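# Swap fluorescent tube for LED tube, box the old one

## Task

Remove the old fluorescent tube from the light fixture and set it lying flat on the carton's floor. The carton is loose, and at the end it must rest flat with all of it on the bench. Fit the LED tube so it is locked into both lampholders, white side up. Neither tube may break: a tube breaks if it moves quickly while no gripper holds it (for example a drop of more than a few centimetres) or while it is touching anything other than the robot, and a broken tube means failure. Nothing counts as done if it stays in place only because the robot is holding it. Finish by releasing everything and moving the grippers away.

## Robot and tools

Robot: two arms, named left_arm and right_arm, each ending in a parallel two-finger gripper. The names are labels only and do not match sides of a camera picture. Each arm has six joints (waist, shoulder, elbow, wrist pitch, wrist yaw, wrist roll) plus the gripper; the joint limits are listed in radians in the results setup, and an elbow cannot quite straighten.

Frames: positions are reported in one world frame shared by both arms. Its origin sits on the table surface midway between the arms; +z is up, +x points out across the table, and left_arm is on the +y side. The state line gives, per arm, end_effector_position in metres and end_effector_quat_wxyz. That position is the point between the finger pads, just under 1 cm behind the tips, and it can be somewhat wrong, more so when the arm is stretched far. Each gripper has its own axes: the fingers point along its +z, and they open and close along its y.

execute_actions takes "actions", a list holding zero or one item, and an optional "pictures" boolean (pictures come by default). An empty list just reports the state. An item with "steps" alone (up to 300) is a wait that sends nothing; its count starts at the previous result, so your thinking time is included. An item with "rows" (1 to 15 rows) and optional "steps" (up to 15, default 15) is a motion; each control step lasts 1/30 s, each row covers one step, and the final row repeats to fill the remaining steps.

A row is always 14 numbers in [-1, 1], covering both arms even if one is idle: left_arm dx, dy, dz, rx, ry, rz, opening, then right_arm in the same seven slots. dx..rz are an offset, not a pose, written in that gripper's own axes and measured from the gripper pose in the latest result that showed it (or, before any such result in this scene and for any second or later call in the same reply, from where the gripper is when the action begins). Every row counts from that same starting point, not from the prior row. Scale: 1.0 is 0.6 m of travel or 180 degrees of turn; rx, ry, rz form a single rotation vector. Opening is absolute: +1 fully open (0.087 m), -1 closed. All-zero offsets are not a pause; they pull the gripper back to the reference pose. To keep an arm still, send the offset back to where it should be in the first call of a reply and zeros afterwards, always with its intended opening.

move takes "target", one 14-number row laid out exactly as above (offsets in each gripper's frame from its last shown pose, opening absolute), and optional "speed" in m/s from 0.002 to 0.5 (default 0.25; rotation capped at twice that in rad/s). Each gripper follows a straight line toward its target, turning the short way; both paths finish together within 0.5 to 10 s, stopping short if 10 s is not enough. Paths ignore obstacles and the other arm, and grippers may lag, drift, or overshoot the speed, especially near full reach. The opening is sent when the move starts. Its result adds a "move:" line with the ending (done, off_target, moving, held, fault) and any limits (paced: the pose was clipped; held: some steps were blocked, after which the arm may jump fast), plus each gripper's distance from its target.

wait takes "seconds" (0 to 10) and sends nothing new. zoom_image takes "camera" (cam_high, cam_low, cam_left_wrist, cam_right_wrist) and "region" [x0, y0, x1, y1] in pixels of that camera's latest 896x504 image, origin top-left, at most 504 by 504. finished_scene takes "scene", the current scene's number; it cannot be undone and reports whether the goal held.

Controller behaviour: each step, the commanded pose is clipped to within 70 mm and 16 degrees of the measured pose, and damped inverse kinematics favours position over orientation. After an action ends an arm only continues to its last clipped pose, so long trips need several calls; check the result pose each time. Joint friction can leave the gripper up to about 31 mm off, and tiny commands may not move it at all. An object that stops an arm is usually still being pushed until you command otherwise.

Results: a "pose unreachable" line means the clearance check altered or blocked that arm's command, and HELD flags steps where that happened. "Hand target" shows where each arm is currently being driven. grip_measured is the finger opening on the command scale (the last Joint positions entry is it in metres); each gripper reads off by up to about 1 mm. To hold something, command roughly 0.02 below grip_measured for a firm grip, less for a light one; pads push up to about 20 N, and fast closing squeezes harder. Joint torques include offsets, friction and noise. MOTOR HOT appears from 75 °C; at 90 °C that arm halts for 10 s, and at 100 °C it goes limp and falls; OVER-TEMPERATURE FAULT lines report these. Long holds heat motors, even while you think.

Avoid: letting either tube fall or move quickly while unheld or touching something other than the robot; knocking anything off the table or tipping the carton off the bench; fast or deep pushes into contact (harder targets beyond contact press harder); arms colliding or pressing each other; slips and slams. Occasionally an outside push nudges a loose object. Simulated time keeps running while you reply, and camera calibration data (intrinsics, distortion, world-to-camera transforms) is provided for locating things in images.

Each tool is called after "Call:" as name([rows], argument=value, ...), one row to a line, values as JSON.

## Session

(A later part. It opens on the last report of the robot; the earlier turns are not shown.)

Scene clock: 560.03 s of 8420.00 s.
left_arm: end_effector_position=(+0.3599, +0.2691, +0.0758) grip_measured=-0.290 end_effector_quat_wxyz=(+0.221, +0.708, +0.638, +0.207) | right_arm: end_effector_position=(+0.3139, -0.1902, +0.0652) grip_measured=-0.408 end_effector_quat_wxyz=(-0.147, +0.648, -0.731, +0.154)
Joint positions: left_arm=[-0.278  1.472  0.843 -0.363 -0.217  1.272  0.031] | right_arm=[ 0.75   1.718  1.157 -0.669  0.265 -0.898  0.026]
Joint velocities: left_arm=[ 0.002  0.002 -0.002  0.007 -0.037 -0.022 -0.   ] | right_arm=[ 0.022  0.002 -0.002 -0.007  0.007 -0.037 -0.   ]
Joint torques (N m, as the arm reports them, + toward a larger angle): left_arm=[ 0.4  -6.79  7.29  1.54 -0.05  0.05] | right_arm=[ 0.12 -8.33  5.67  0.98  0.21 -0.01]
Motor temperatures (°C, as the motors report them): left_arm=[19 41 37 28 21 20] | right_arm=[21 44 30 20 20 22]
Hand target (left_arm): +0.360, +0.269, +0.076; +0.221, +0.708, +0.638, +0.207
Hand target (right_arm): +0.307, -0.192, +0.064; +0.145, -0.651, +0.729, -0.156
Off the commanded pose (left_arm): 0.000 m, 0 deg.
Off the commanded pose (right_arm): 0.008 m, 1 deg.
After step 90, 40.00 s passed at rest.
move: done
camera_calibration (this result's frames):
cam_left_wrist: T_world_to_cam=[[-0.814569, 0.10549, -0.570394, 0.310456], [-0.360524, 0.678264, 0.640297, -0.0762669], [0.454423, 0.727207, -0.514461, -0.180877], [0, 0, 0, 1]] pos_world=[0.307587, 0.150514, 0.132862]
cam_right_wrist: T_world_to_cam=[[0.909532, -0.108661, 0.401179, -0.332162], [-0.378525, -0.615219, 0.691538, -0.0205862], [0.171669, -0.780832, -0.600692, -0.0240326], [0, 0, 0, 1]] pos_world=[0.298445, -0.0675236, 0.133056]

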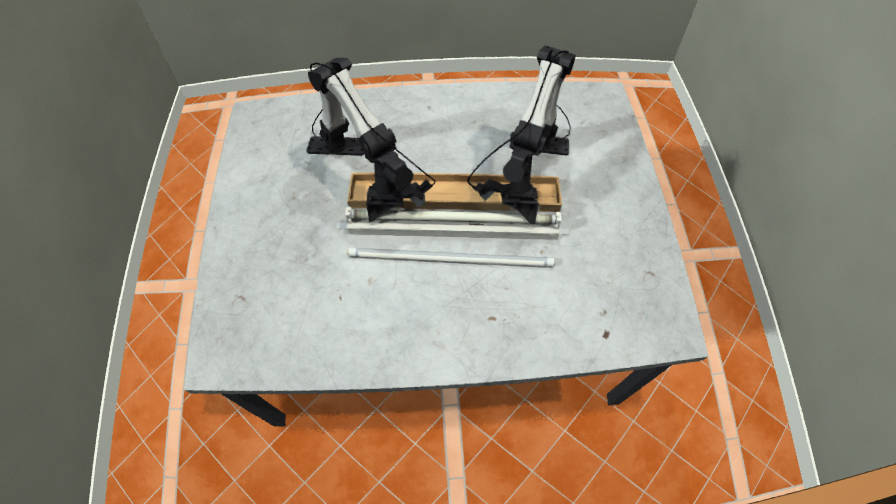

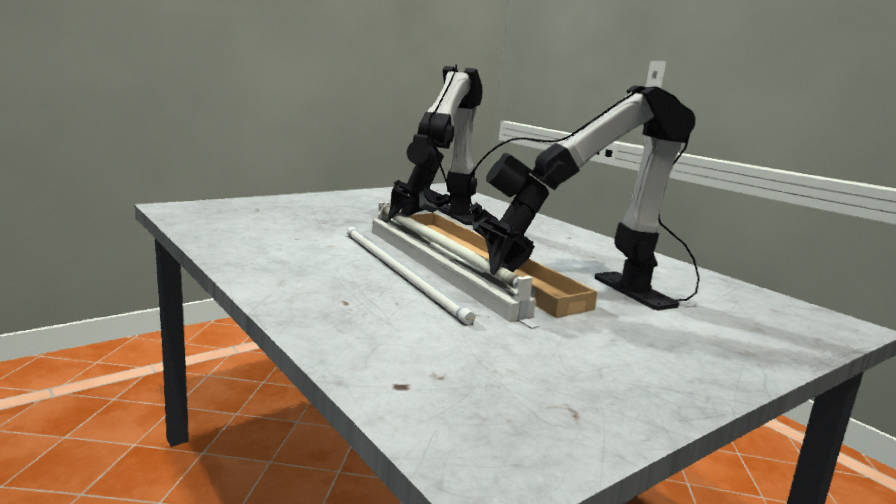

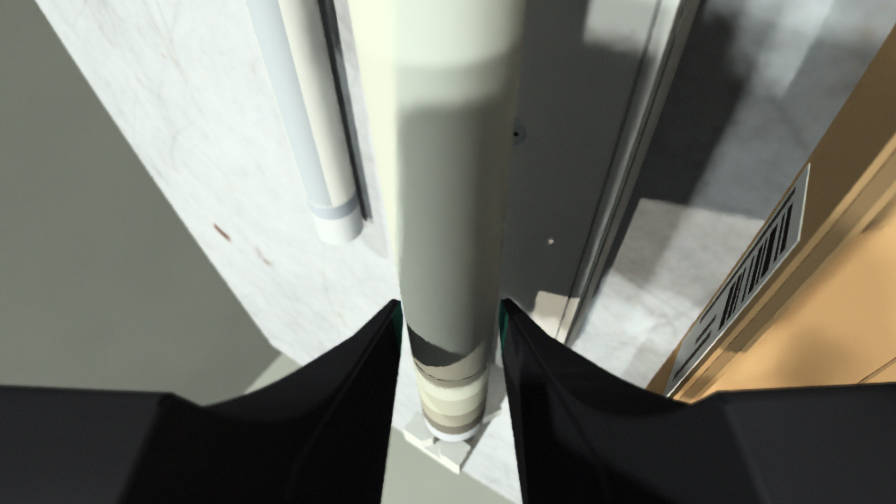

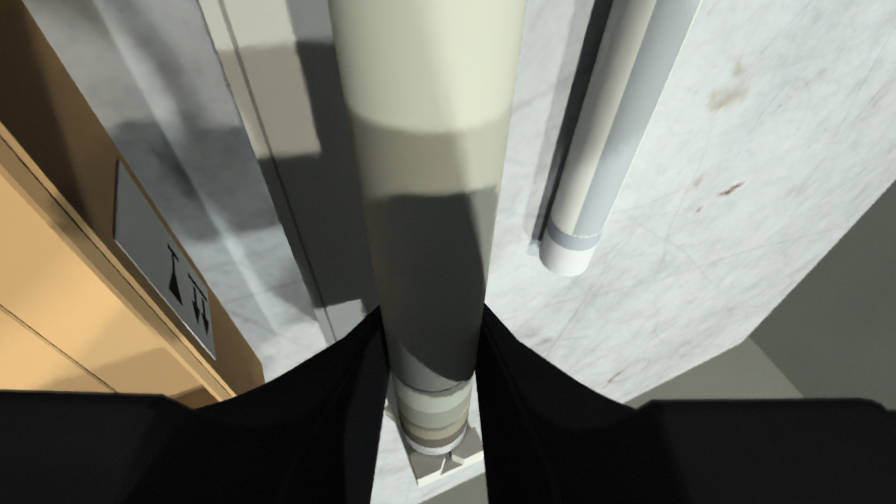

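Call:
execute_actions([
  {"rows": [[0,0,0,0,0,0,-0.31,0,0,0,0,0,0,-0.435],[0,0,0,0,0,0,-0.33,0,0,0,0,0,0,-0.435],[0,0,0,0,0,0,-0.35,0,0,0,0,0,0,-0.435],[0,0,0,0,0,0,-0.37,0,0,0,0,0,0,-0.435],[0,0,0,0,0,0,-0.385,0,0,0,0,0,0,-0.435],[0,0,0,0,0,0,-0.40,0,0,0,0,0,0,-0.435],[0,0,0,0,0,0,-0.41,0,0,0,0,0,0,-0.435],[0,0,0,0,0,0,-0.42,0,0,0,0,0,0,-0.435],[0,0,0,0,0,0,-0.43,0,0,0,0,0,0,-0.435],[0,0,0,0,0,0,-0.44,0,0,0,0,0,0,-0.435],[0,0,0,0,0,0,-0.448,0,0,0,0,0,0,-0.435],[0,0,0,0,0,0,-0.455,0,0,0,0,0,0,-0.435],[0,0,0,0,0,0,-0.462,0,0,0,0,0,0,-0.435],[0,0,0,0,0,0,-0.468,0,0,0,0,0,0,-0.435],[0,0,0,0,0,0,-0.47,0,0,0,0,0,0,-0.435]], "steps": 15},
], pictures=false)

Call:
move(target=[0.0002, 0.0589, -0.0686, 0, 0, 0, -0.47, -0.0096, -0.0515, -0.0825, 0, 0, 0, -0.435], speed=0.035)

Scene clock: 651.27 s of 8420.00 s.
left_arm: end_effector_position=(+0.3599, +0.2691, +0.0758) grip_measured=-0.446 end_effector_quat_wxyz=(+0.221, +0.708, +0.638, +0.207) | right_arm: end_effector_position=(+0.3139, -0.1902, +0.0651) grip_measured=-0.408 end_effector_quat_wxyz=(-0.147, +0.648, -0.731, +0.154)
Joint positions: left_arm=[-0.278  1.472  0.843 -0.363 -0.217  1.272  0.024] | right_arm=[ 0.75   1.718  1.157 -0.669  0.266 -0.897  0.026]
Joint velocities: left_arm=[ 0.002 -0.007 -0.002  0.007  0.066  0.066  0.   ] | right_arm=[-0.002 -0.012 -0.002 -0.007  0.022 -0.037 -0.001]
Joint torques (N m, as the arm reports them, + toward a larger angle): left_arm=[ 0.4  -6.79  7.3   1.54 -0.05  0.05] | right_arm=[-0.38 -7.05  8.43  0.92  0.13 -0.02]
Motor temperatures (°C, as the motors report them): left_arm=[19 38 37 29 21 20] | right_arm=[21 41 28 21 20 22]
Hand target (left_arm): +0.360, +0.269, +0.076; +0.221, +0.708, +0.638, +0.207
Hand target (right_arm): +0.314, -0.190, +0.065; +0.147, -0.648, +0.731, -0.154
Off the commanded pose (left_arm): 0.000 m, 0 deg.
Off the commanded pose (right_arm): 0.000 m, 0 deg.
Steps of this call (steps 1 to 90: nothing new was sent; then 87.73 s passed at rest; steps 91 to 105: all 15 steps of this action). Readings (end_effector_position):
91: left_arm (+0.3599, +0.2691, +0.0758) | right_arm (+0.3139, -0.1902, +0.0651)
92: left_arm (+0.3599, +0.2691, +0.0758) | right_arm (+0.3139, -0.1902, +0.0651)
94: left_arm (+0.3599, +0.2691, +0.0758) | right_arm (+0.3139, -0.1902, +0.0651)
98: left_arm (+0.3599, +0.2691, +0.0758) | right_arm (+0.3139, -0.1902, +0.0651)
105: the state above

Scene clock: 653.43 s of 8420.00 s.
left_arm: end_effector_position=(+0.3614, +0.2715, +0.1170) grip_measured=-0.446 end_effector_quat_wxyz=(+0.207, +0.708, +0.644, +0.203) | right_arm: end_effector_position=(+0.3169, -0.1888, +0.1117) grip_measured=-0.408 end_effector_quat_wxyz=(-0.131, +0.650, -0.732, +0.154)
Joint positions: left_arm=[-0.271  1.446  1.005 -0.579 -0.219  1.267  0.024] | right_arm=[ 0.75   1.718  1.352 -0.896  0.27  -0.895  0.026]
Joint velocities: left_arm=[ 0.007  0.007  0.017 -0.11  -0.037 -0.022 -0.   ] | right_arm=[-0.012  0.002 -0.017 -0.007 -0.037  0.066 -0.   ]
Joint torques (N m, as the arm reports them, + toward a larger angle): left_arm=[ 0.56 -8.27  9.5   1.42  0.03  0.2 ] | right_arm=[-0.47 -7.88 11.75  0.79  0.08 -0.08]
Motor temperatures (°C, as the motors report them): left_arm=[19 38 37 29 21 20] | right_arm=[21 41 28 21 20 22]
Hand target (left_arm): +0.365, +0.269, +0.130; +0.220, +0.708, +0.638, +0.207
Hand target (right_arm): +0.322, -0.185, +0.123; +0.147, -0.648, +0.731, -0.154
Off the commanded pose (left_arm): 0.014 m, 2 deg.
Off the commanded pose (right_arm): 0.013 m, 2 deg.
move: off_target (left_arm, right_arm)
camera_calibration (this result's frames):
cam_left_wrist: T_world_to_cam=[[-0.829494, 0.102321, -0.549064, 0.338721], [-0.352795, 0.666131, 0.657119, -0.105194], [0.432985, 0.738783, -0.516453, -0.157198], [0, 0, 0, 1]] pos_world=[0.311919, 0.15155, 0.173919]
cam_right_wrist: T_world_to_cam=[[0.91842, -0.103818, 0.381742, -0.353174], [-0.364098, -0.599205, 0.713012, -0.0546856], [0.154718, -0.793836, -0.588121, 0.00594913], [0, 0, 0, 1]] pos_world=[0.303531, -0.0647111, 0.177312]

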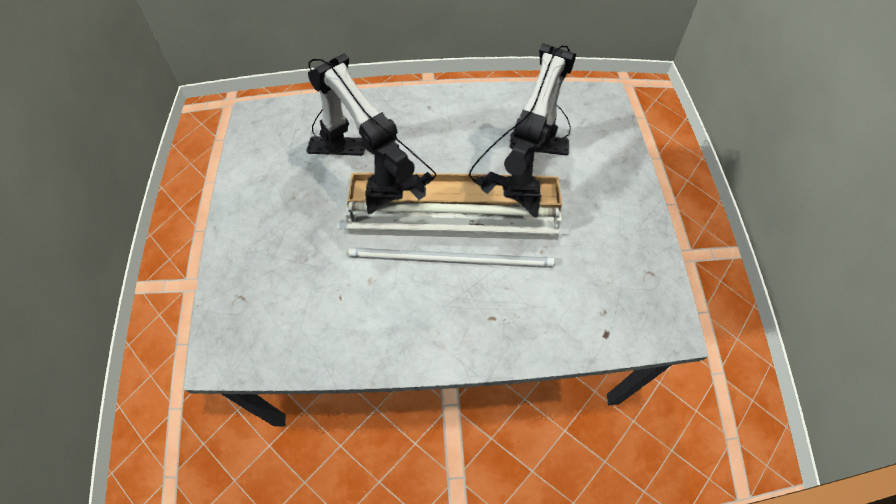

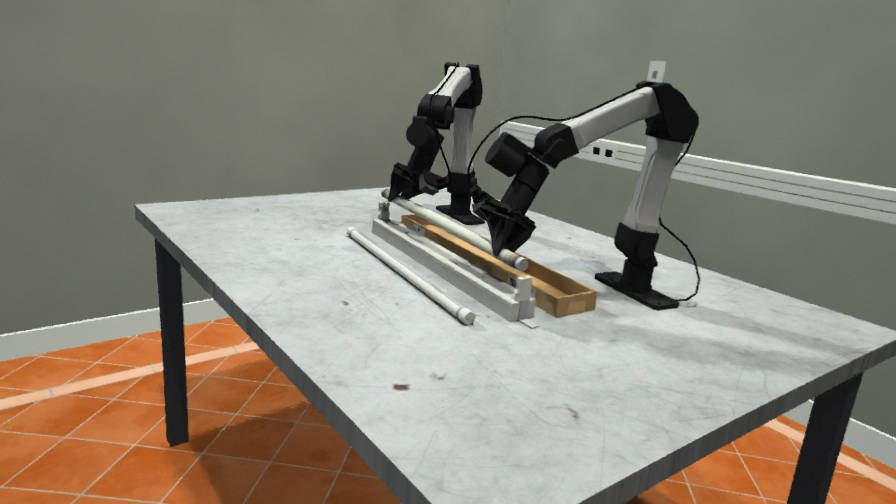

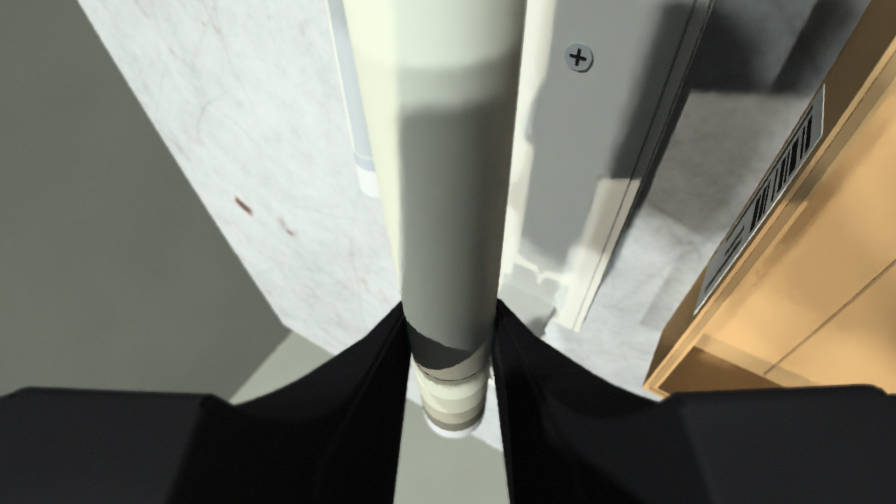

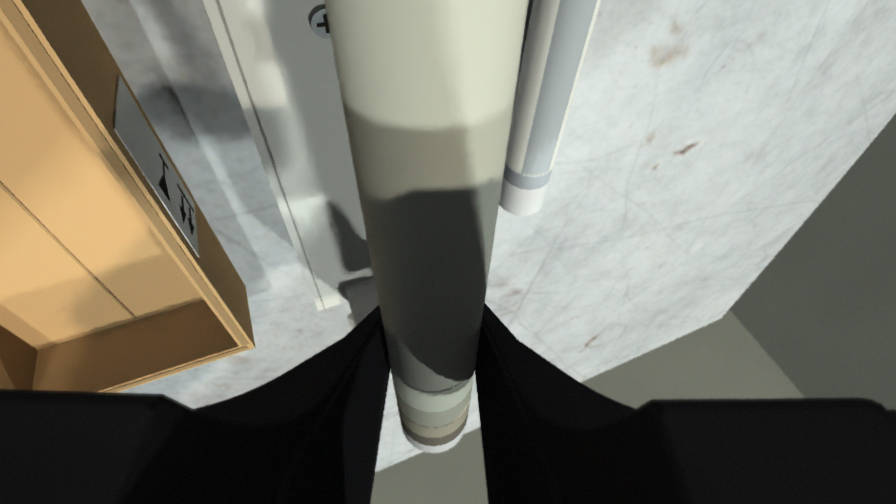

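Call:
zoom_image(camera="cam_right_wrist", region=[0, 230, 300, 400])

Call:
zoom_image(camera="cam_left_wrist", region=[596, 230, 896, 400])

Call:
zoom_image(camera="cam_high", region=[330, 160, 580, 280])

Region (0, 230, 300, 400) of cam_right_wrist's 896x504 image, scaled by 1.680, with more detail than that image has; it fills the top 286 rows of this view, and the rest is white.

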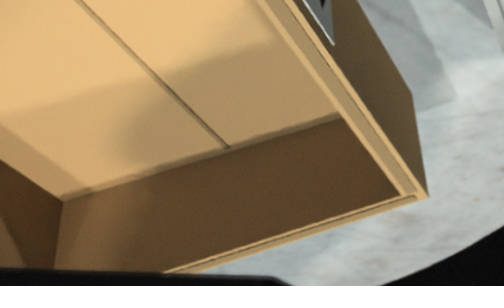

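Region (596, 230, 896, 400) of cam_left_wrist's 896x504 image, scaled by 1.680, with more detail than that image has; it fills the top 286 rows of this view, and the rest is white.

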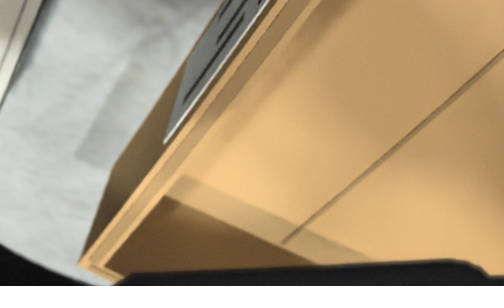

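Region (330, 160, 580, 280) of cam_high's 896x504 image, scaled by 2.016, with more detail than that image has; it fills the top 242 rows of this view, and the rest is white.

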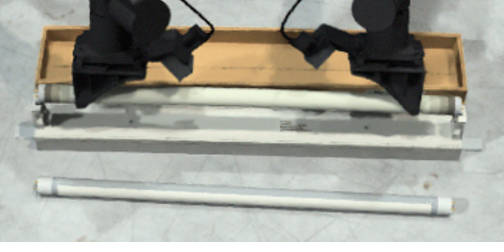

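Call:
move(target=[0.0078, -0.243, -0.0456, 0.126, -0.0082, 0.0023, -0.47, 0.0121, 0.248, 0.005, -0.1263, -0.0037, -0.0043, -0.435], speed=0.1)

Scene clock: 759.77 s of 8420.00 s.
left_arm: end_effector_position=(+0.2369, +0.2834, +0.0628) grip_measured=-0.446 end_effector_quat_wxyz=(+0.086, +0.738, +0.666, +0.068) | right_arm: end_effector_position=(+0.1936, -0.1723, +0.0497) grip_measured=-0.408 end_effector_quat_wxyz=(-0.019, +0.669, -0.743, +0.004)
Joint positions: left_arm=[-0.355  1.301  0.817 -0.883 -0.079  1.136  0.024] | right_arm=[ 0.881  1.655  1.106 -0.983  0.008 -0.736  0.026]
Joint velocities: left_arm=[ 0.007 -0.012 -0.017 -0.037 -0.007  0.095  0.   ] | right_arm=[ 0.002  0.007 -0.012 -0.022  0.007 -0.081 -0.   ]
Joint torques (N m, as the arm reports them, + toward a larger angle): left_arm=[-0.32 -6.21  5.12  0.61  0.07  0.03] | right_arm=[-0.01 -7.64  5.01  0.14  0.    0.01]
Motor temperatures (°C, as the motors report them): left_arm=[19 39 42 29 21 20] | right_arm=[21 40 35 21 20 22]
Hand target (left_arm): +0.226, +0.287, +0.059; +0.075, +0.742, +0.664, +0.062
Hand target (right_arm): +0.181, -0.181, +0.050; +0.002, -0.668, +0.744, -0.004
Off the commanded pose (left_arm): 0.013 m, 2 deg.
Off the commanded pose (right_arm): 0.014 m, 2 deg.
After step 90, 100.97 s passed at rest.
move: off_target (left_arm, right_arm)
camera_calibration (this result's frames):
cam_left_wrist: T_world_to_cam=[[-0.970782, 0.114735, -0.210758, 0.213152], [-0.0813702, 0.668859, 0.738922, -0.191611], [0.225748, 0.734481, -0.63998, -0.0820668], [0, 0, 0, 1]] pos_world=[0.209859, 0.163981, 0.133988]
cam_right_wrist: T_world_to_cam=[[0.994808, -0.100468, 0.0162007, -0.210583], [-0.078624, -0.657713, 0.749154, -0.112694], [-0.0646104, -0.746539, -0.662197, 0.0559868], [0, 0, 0, 1]] pos_world=[0.204247, -0.0534808, 0.124911]

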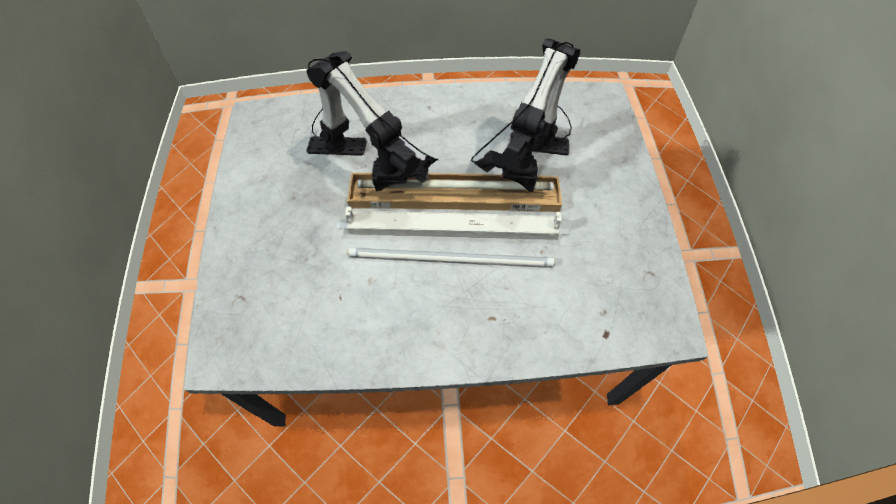

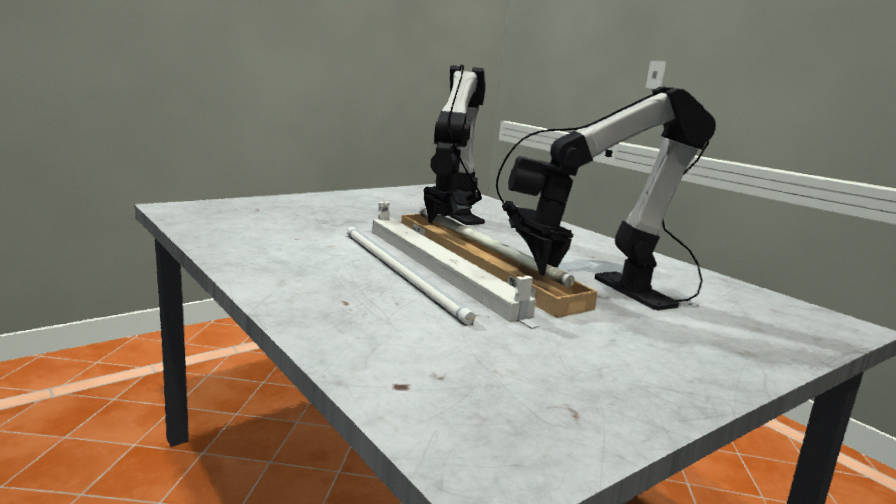

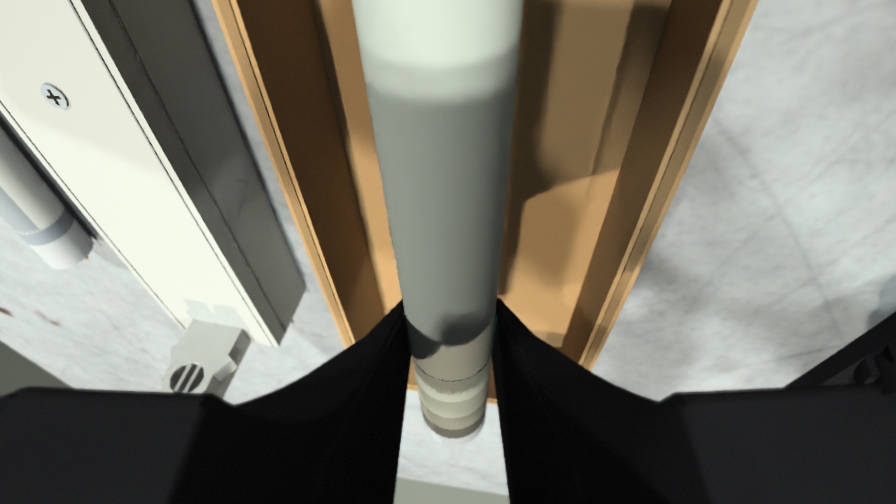

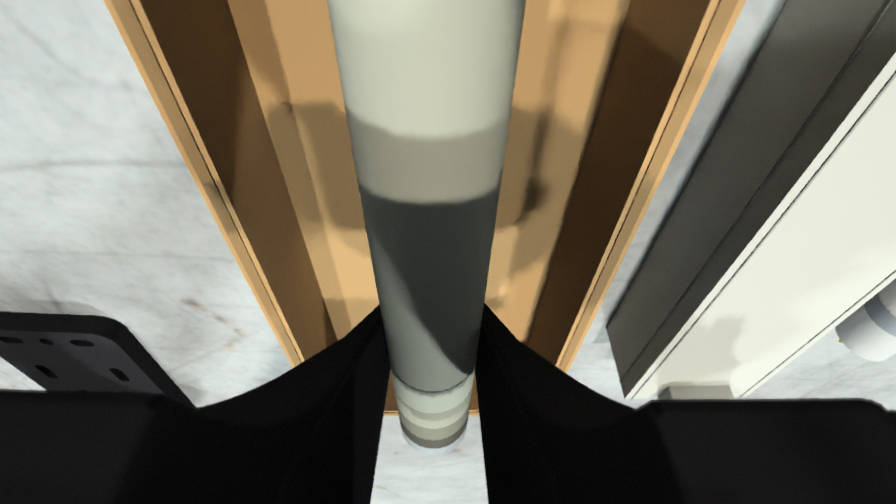

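Call:
zoom_image(camera="cam_high", region=[330, 160, 580, 270])

Call:
zoom_image(camera="cam_left_wrist", region=[380, 360, 540, 480])

Call:
zoom_image(camera="cam_right_wrist", region=[355, 370, 515, 490])

Region (330, 160, 580, 270) of cam_high's 896x504 image, scaled by 2.016, with more detail than that image has; it fills the top 222 rows of this view, and the rest is white.

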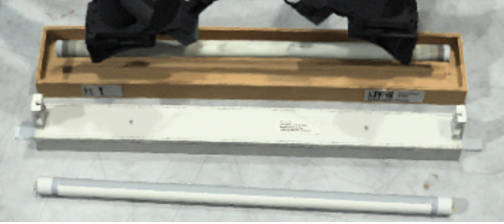

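Region (380, 360, 540, 480) of cam_left_wrist's 896x504 image, scaled by 3.150, with more detail than that image has; it fills the top 378 rows of this view, and the rest is white.

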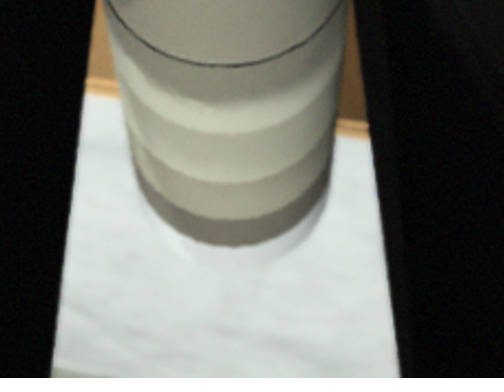

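Region (355, 370, 515, 490) of cam_right_wrist's 896x504 image, scaled by 3.150, with more detail than that image has; it fills the top 378 rows of this view, and the rest is white.

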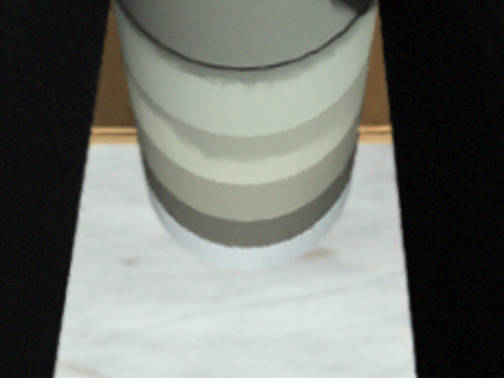

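Call:
move(target=[0.0075, -0.0147, 0.0791, 0.0498, 0.0045, 0.0008, -0.47, 0.0093, -0.0008, 0.076, -0.05, 0.0073, 0.0004, -0.435], speed=0.05)

Scene clock: 881.57 s of 8420.00 s.
left_arm: end_effector_position=(+0.2410, +0.2814, +0.0220) grip_measured=-0.446 end_effector_quat_wxyz=(+0.038, +0.742, +0.668, +0.026) | right_arm: end_effector_position=(+0.1937, -0.1742, +0.0166) grip_measured=-0.408 end_effector_quat_wxyz=(+0.023, +0.667, -0.743, -0.040)
Joint positions: left_arm=[-0.315  1.49   0.817 -0.81  -0.024  1.172  0.024] | right_arm=[ 0.824  1.779  1.106 -0.949 -0.077 -0.791  0.026]
Joint velocities: left_arm=[ 0.002  0.012  0.002  0.066 -0.037 -0.022  0.001] | right_arm=[ 0.007 -0.017  0.017 -0.007  0.022 -0.022 -0.001]
Joint torques (N m, as the arm reports them, + toward a larger angle): left_arm=[ 1.53 -3.36  5.49  0.63  0.08  0.28] | right_arm=[-1.49 -3.63  7.66  0.32 -0.16 -0.31]
Motor temperatures (°C, as the motors report them): left_arm=[19 35 35 26 21 20] | right_arm=[21 39 28 20 20 22]
Hand target (left_arm): +0.238, +0.287, +0.014; +0.024, +0.743, +0.669, +0.020
Hand target (right_arm): +0.195, -0.178, +0.004; -0.041, -0.668, +0.742, +0.045
Off the commanded pose (left_arm): 0.010 m, 2 deg.
Off the commanded pose (right_arm): 0.013 m, 2 deg.
After step 90, 117.00 s passed at rest.
move: off_target (right_arm)
camera_calibration (this result's frames):
cam_left_wrist: T_world_to_cam=[[-0.989083, 0.120573, -0.0847116, 0.208743], [0.0155952, 0.657299, 0.753468, -0.180214], [0.146529, 0.743922, -0.652004, -0.090891], [0, 0, 0, 1]] pos_world=[0.222593, 0.160901, 0.094207]
cam_right_wrist: T_world_to_cam=[[0.989096, -0.102053, -0.106179, -0.207512], [0.0117618, -0.663933, 0.7477, -0.107655], [-0.1468, -0.740796, -0.655493, 0.0494506], [0, 0, 0, 1]] pos_world=[0.213775, -0.0560199, 0.0908745]

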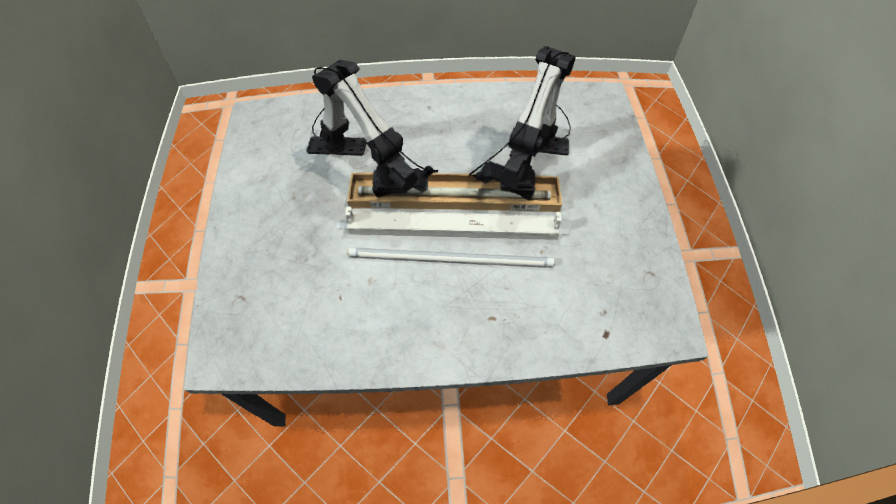

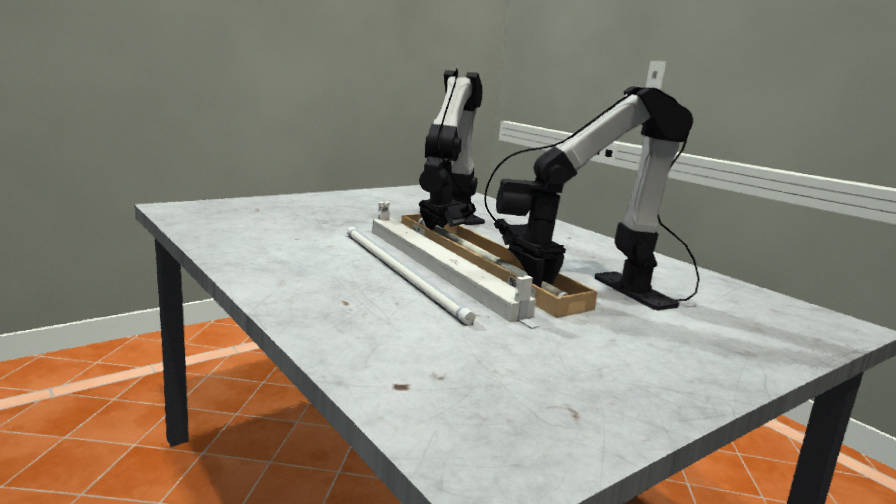

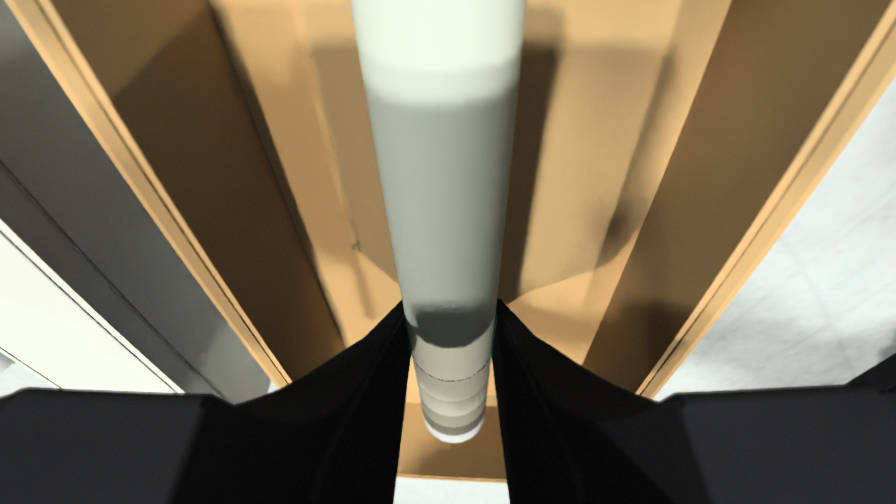

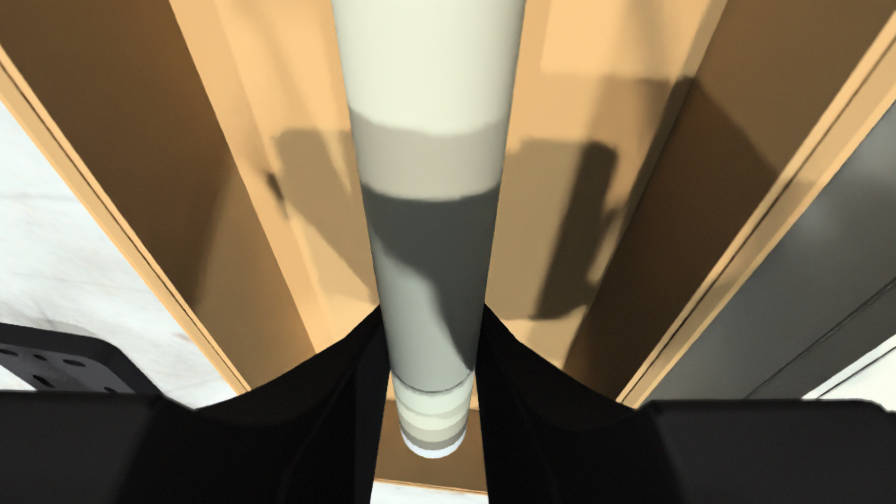

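Call:
zoom_image(camera="cam_left_wrist", region=[230, 150, 730, 350])

Call:
zoom_image(camera="cam_low", region=[390, 190, 620, 330])

Region (230, 150, 730, 350) of cam_left_wrist's 896x504 image, scaled by 1.008, with more detail than that image has; it fills the top 202 rows of this view, and the rest is white.

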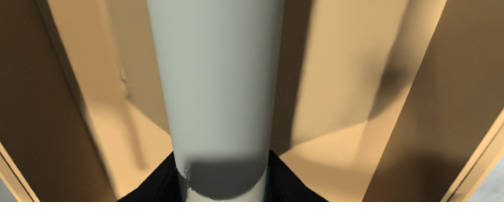

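Region (390, 190, 620, 330) of cam_low's 896x504 image, scaled by 2.191, with more detail than that image has; it fills the top 307 rows of this view, and the rest is white.

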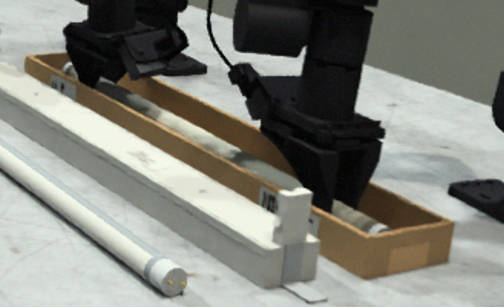

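Call:
zoom_image(camera="cam_high", region=[335, 200, 395, 265])

Call:
zoom_image(camera="cam_high", region=[515, 205, 575, 270])

Region (335, 200, 395, 265) of cam_high's 896x504 image, scaled by 7.754, with more detail than that image has; it fills the left 465 columns of this view, and the rest is white.

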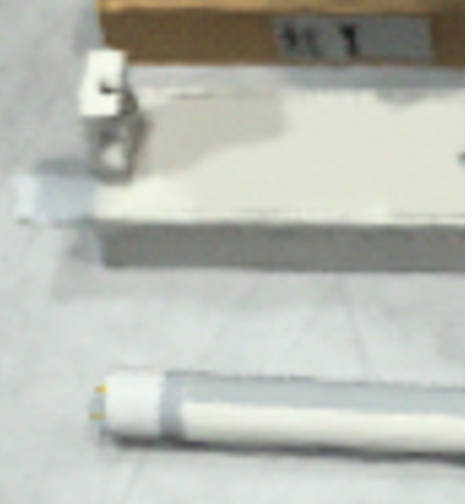

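Region (515, 205, 575, 270) of cam_high's 896x504 image, scaled by 7.754, with more detail than that image has; it fills the left 465 columns of this view, and the rest is white.

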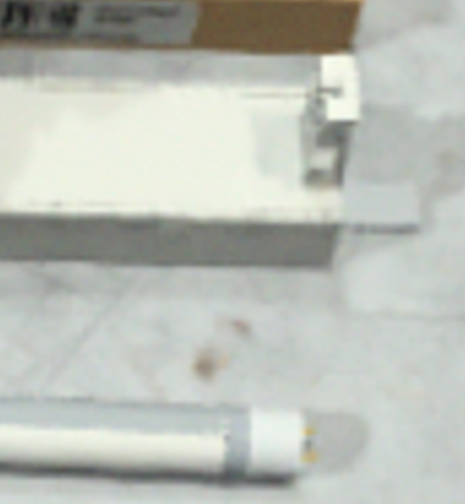

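Call:
zoom_image(camera="cam_low", region=[450, 300, 490, 335])

Region (450, 300, 490, 335) of cam_low's 896x504 image, scaled by 12.600, with more detail than that image has; it fills the top 441 rows of this view, and the rest is white.

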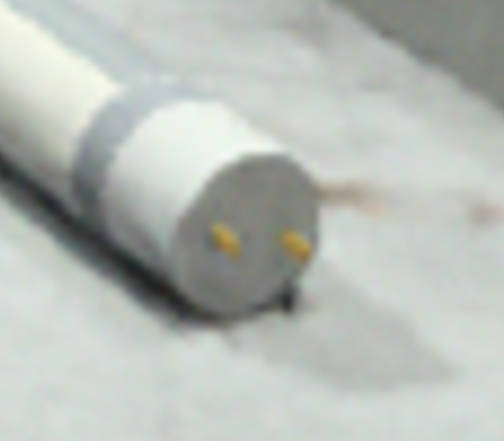

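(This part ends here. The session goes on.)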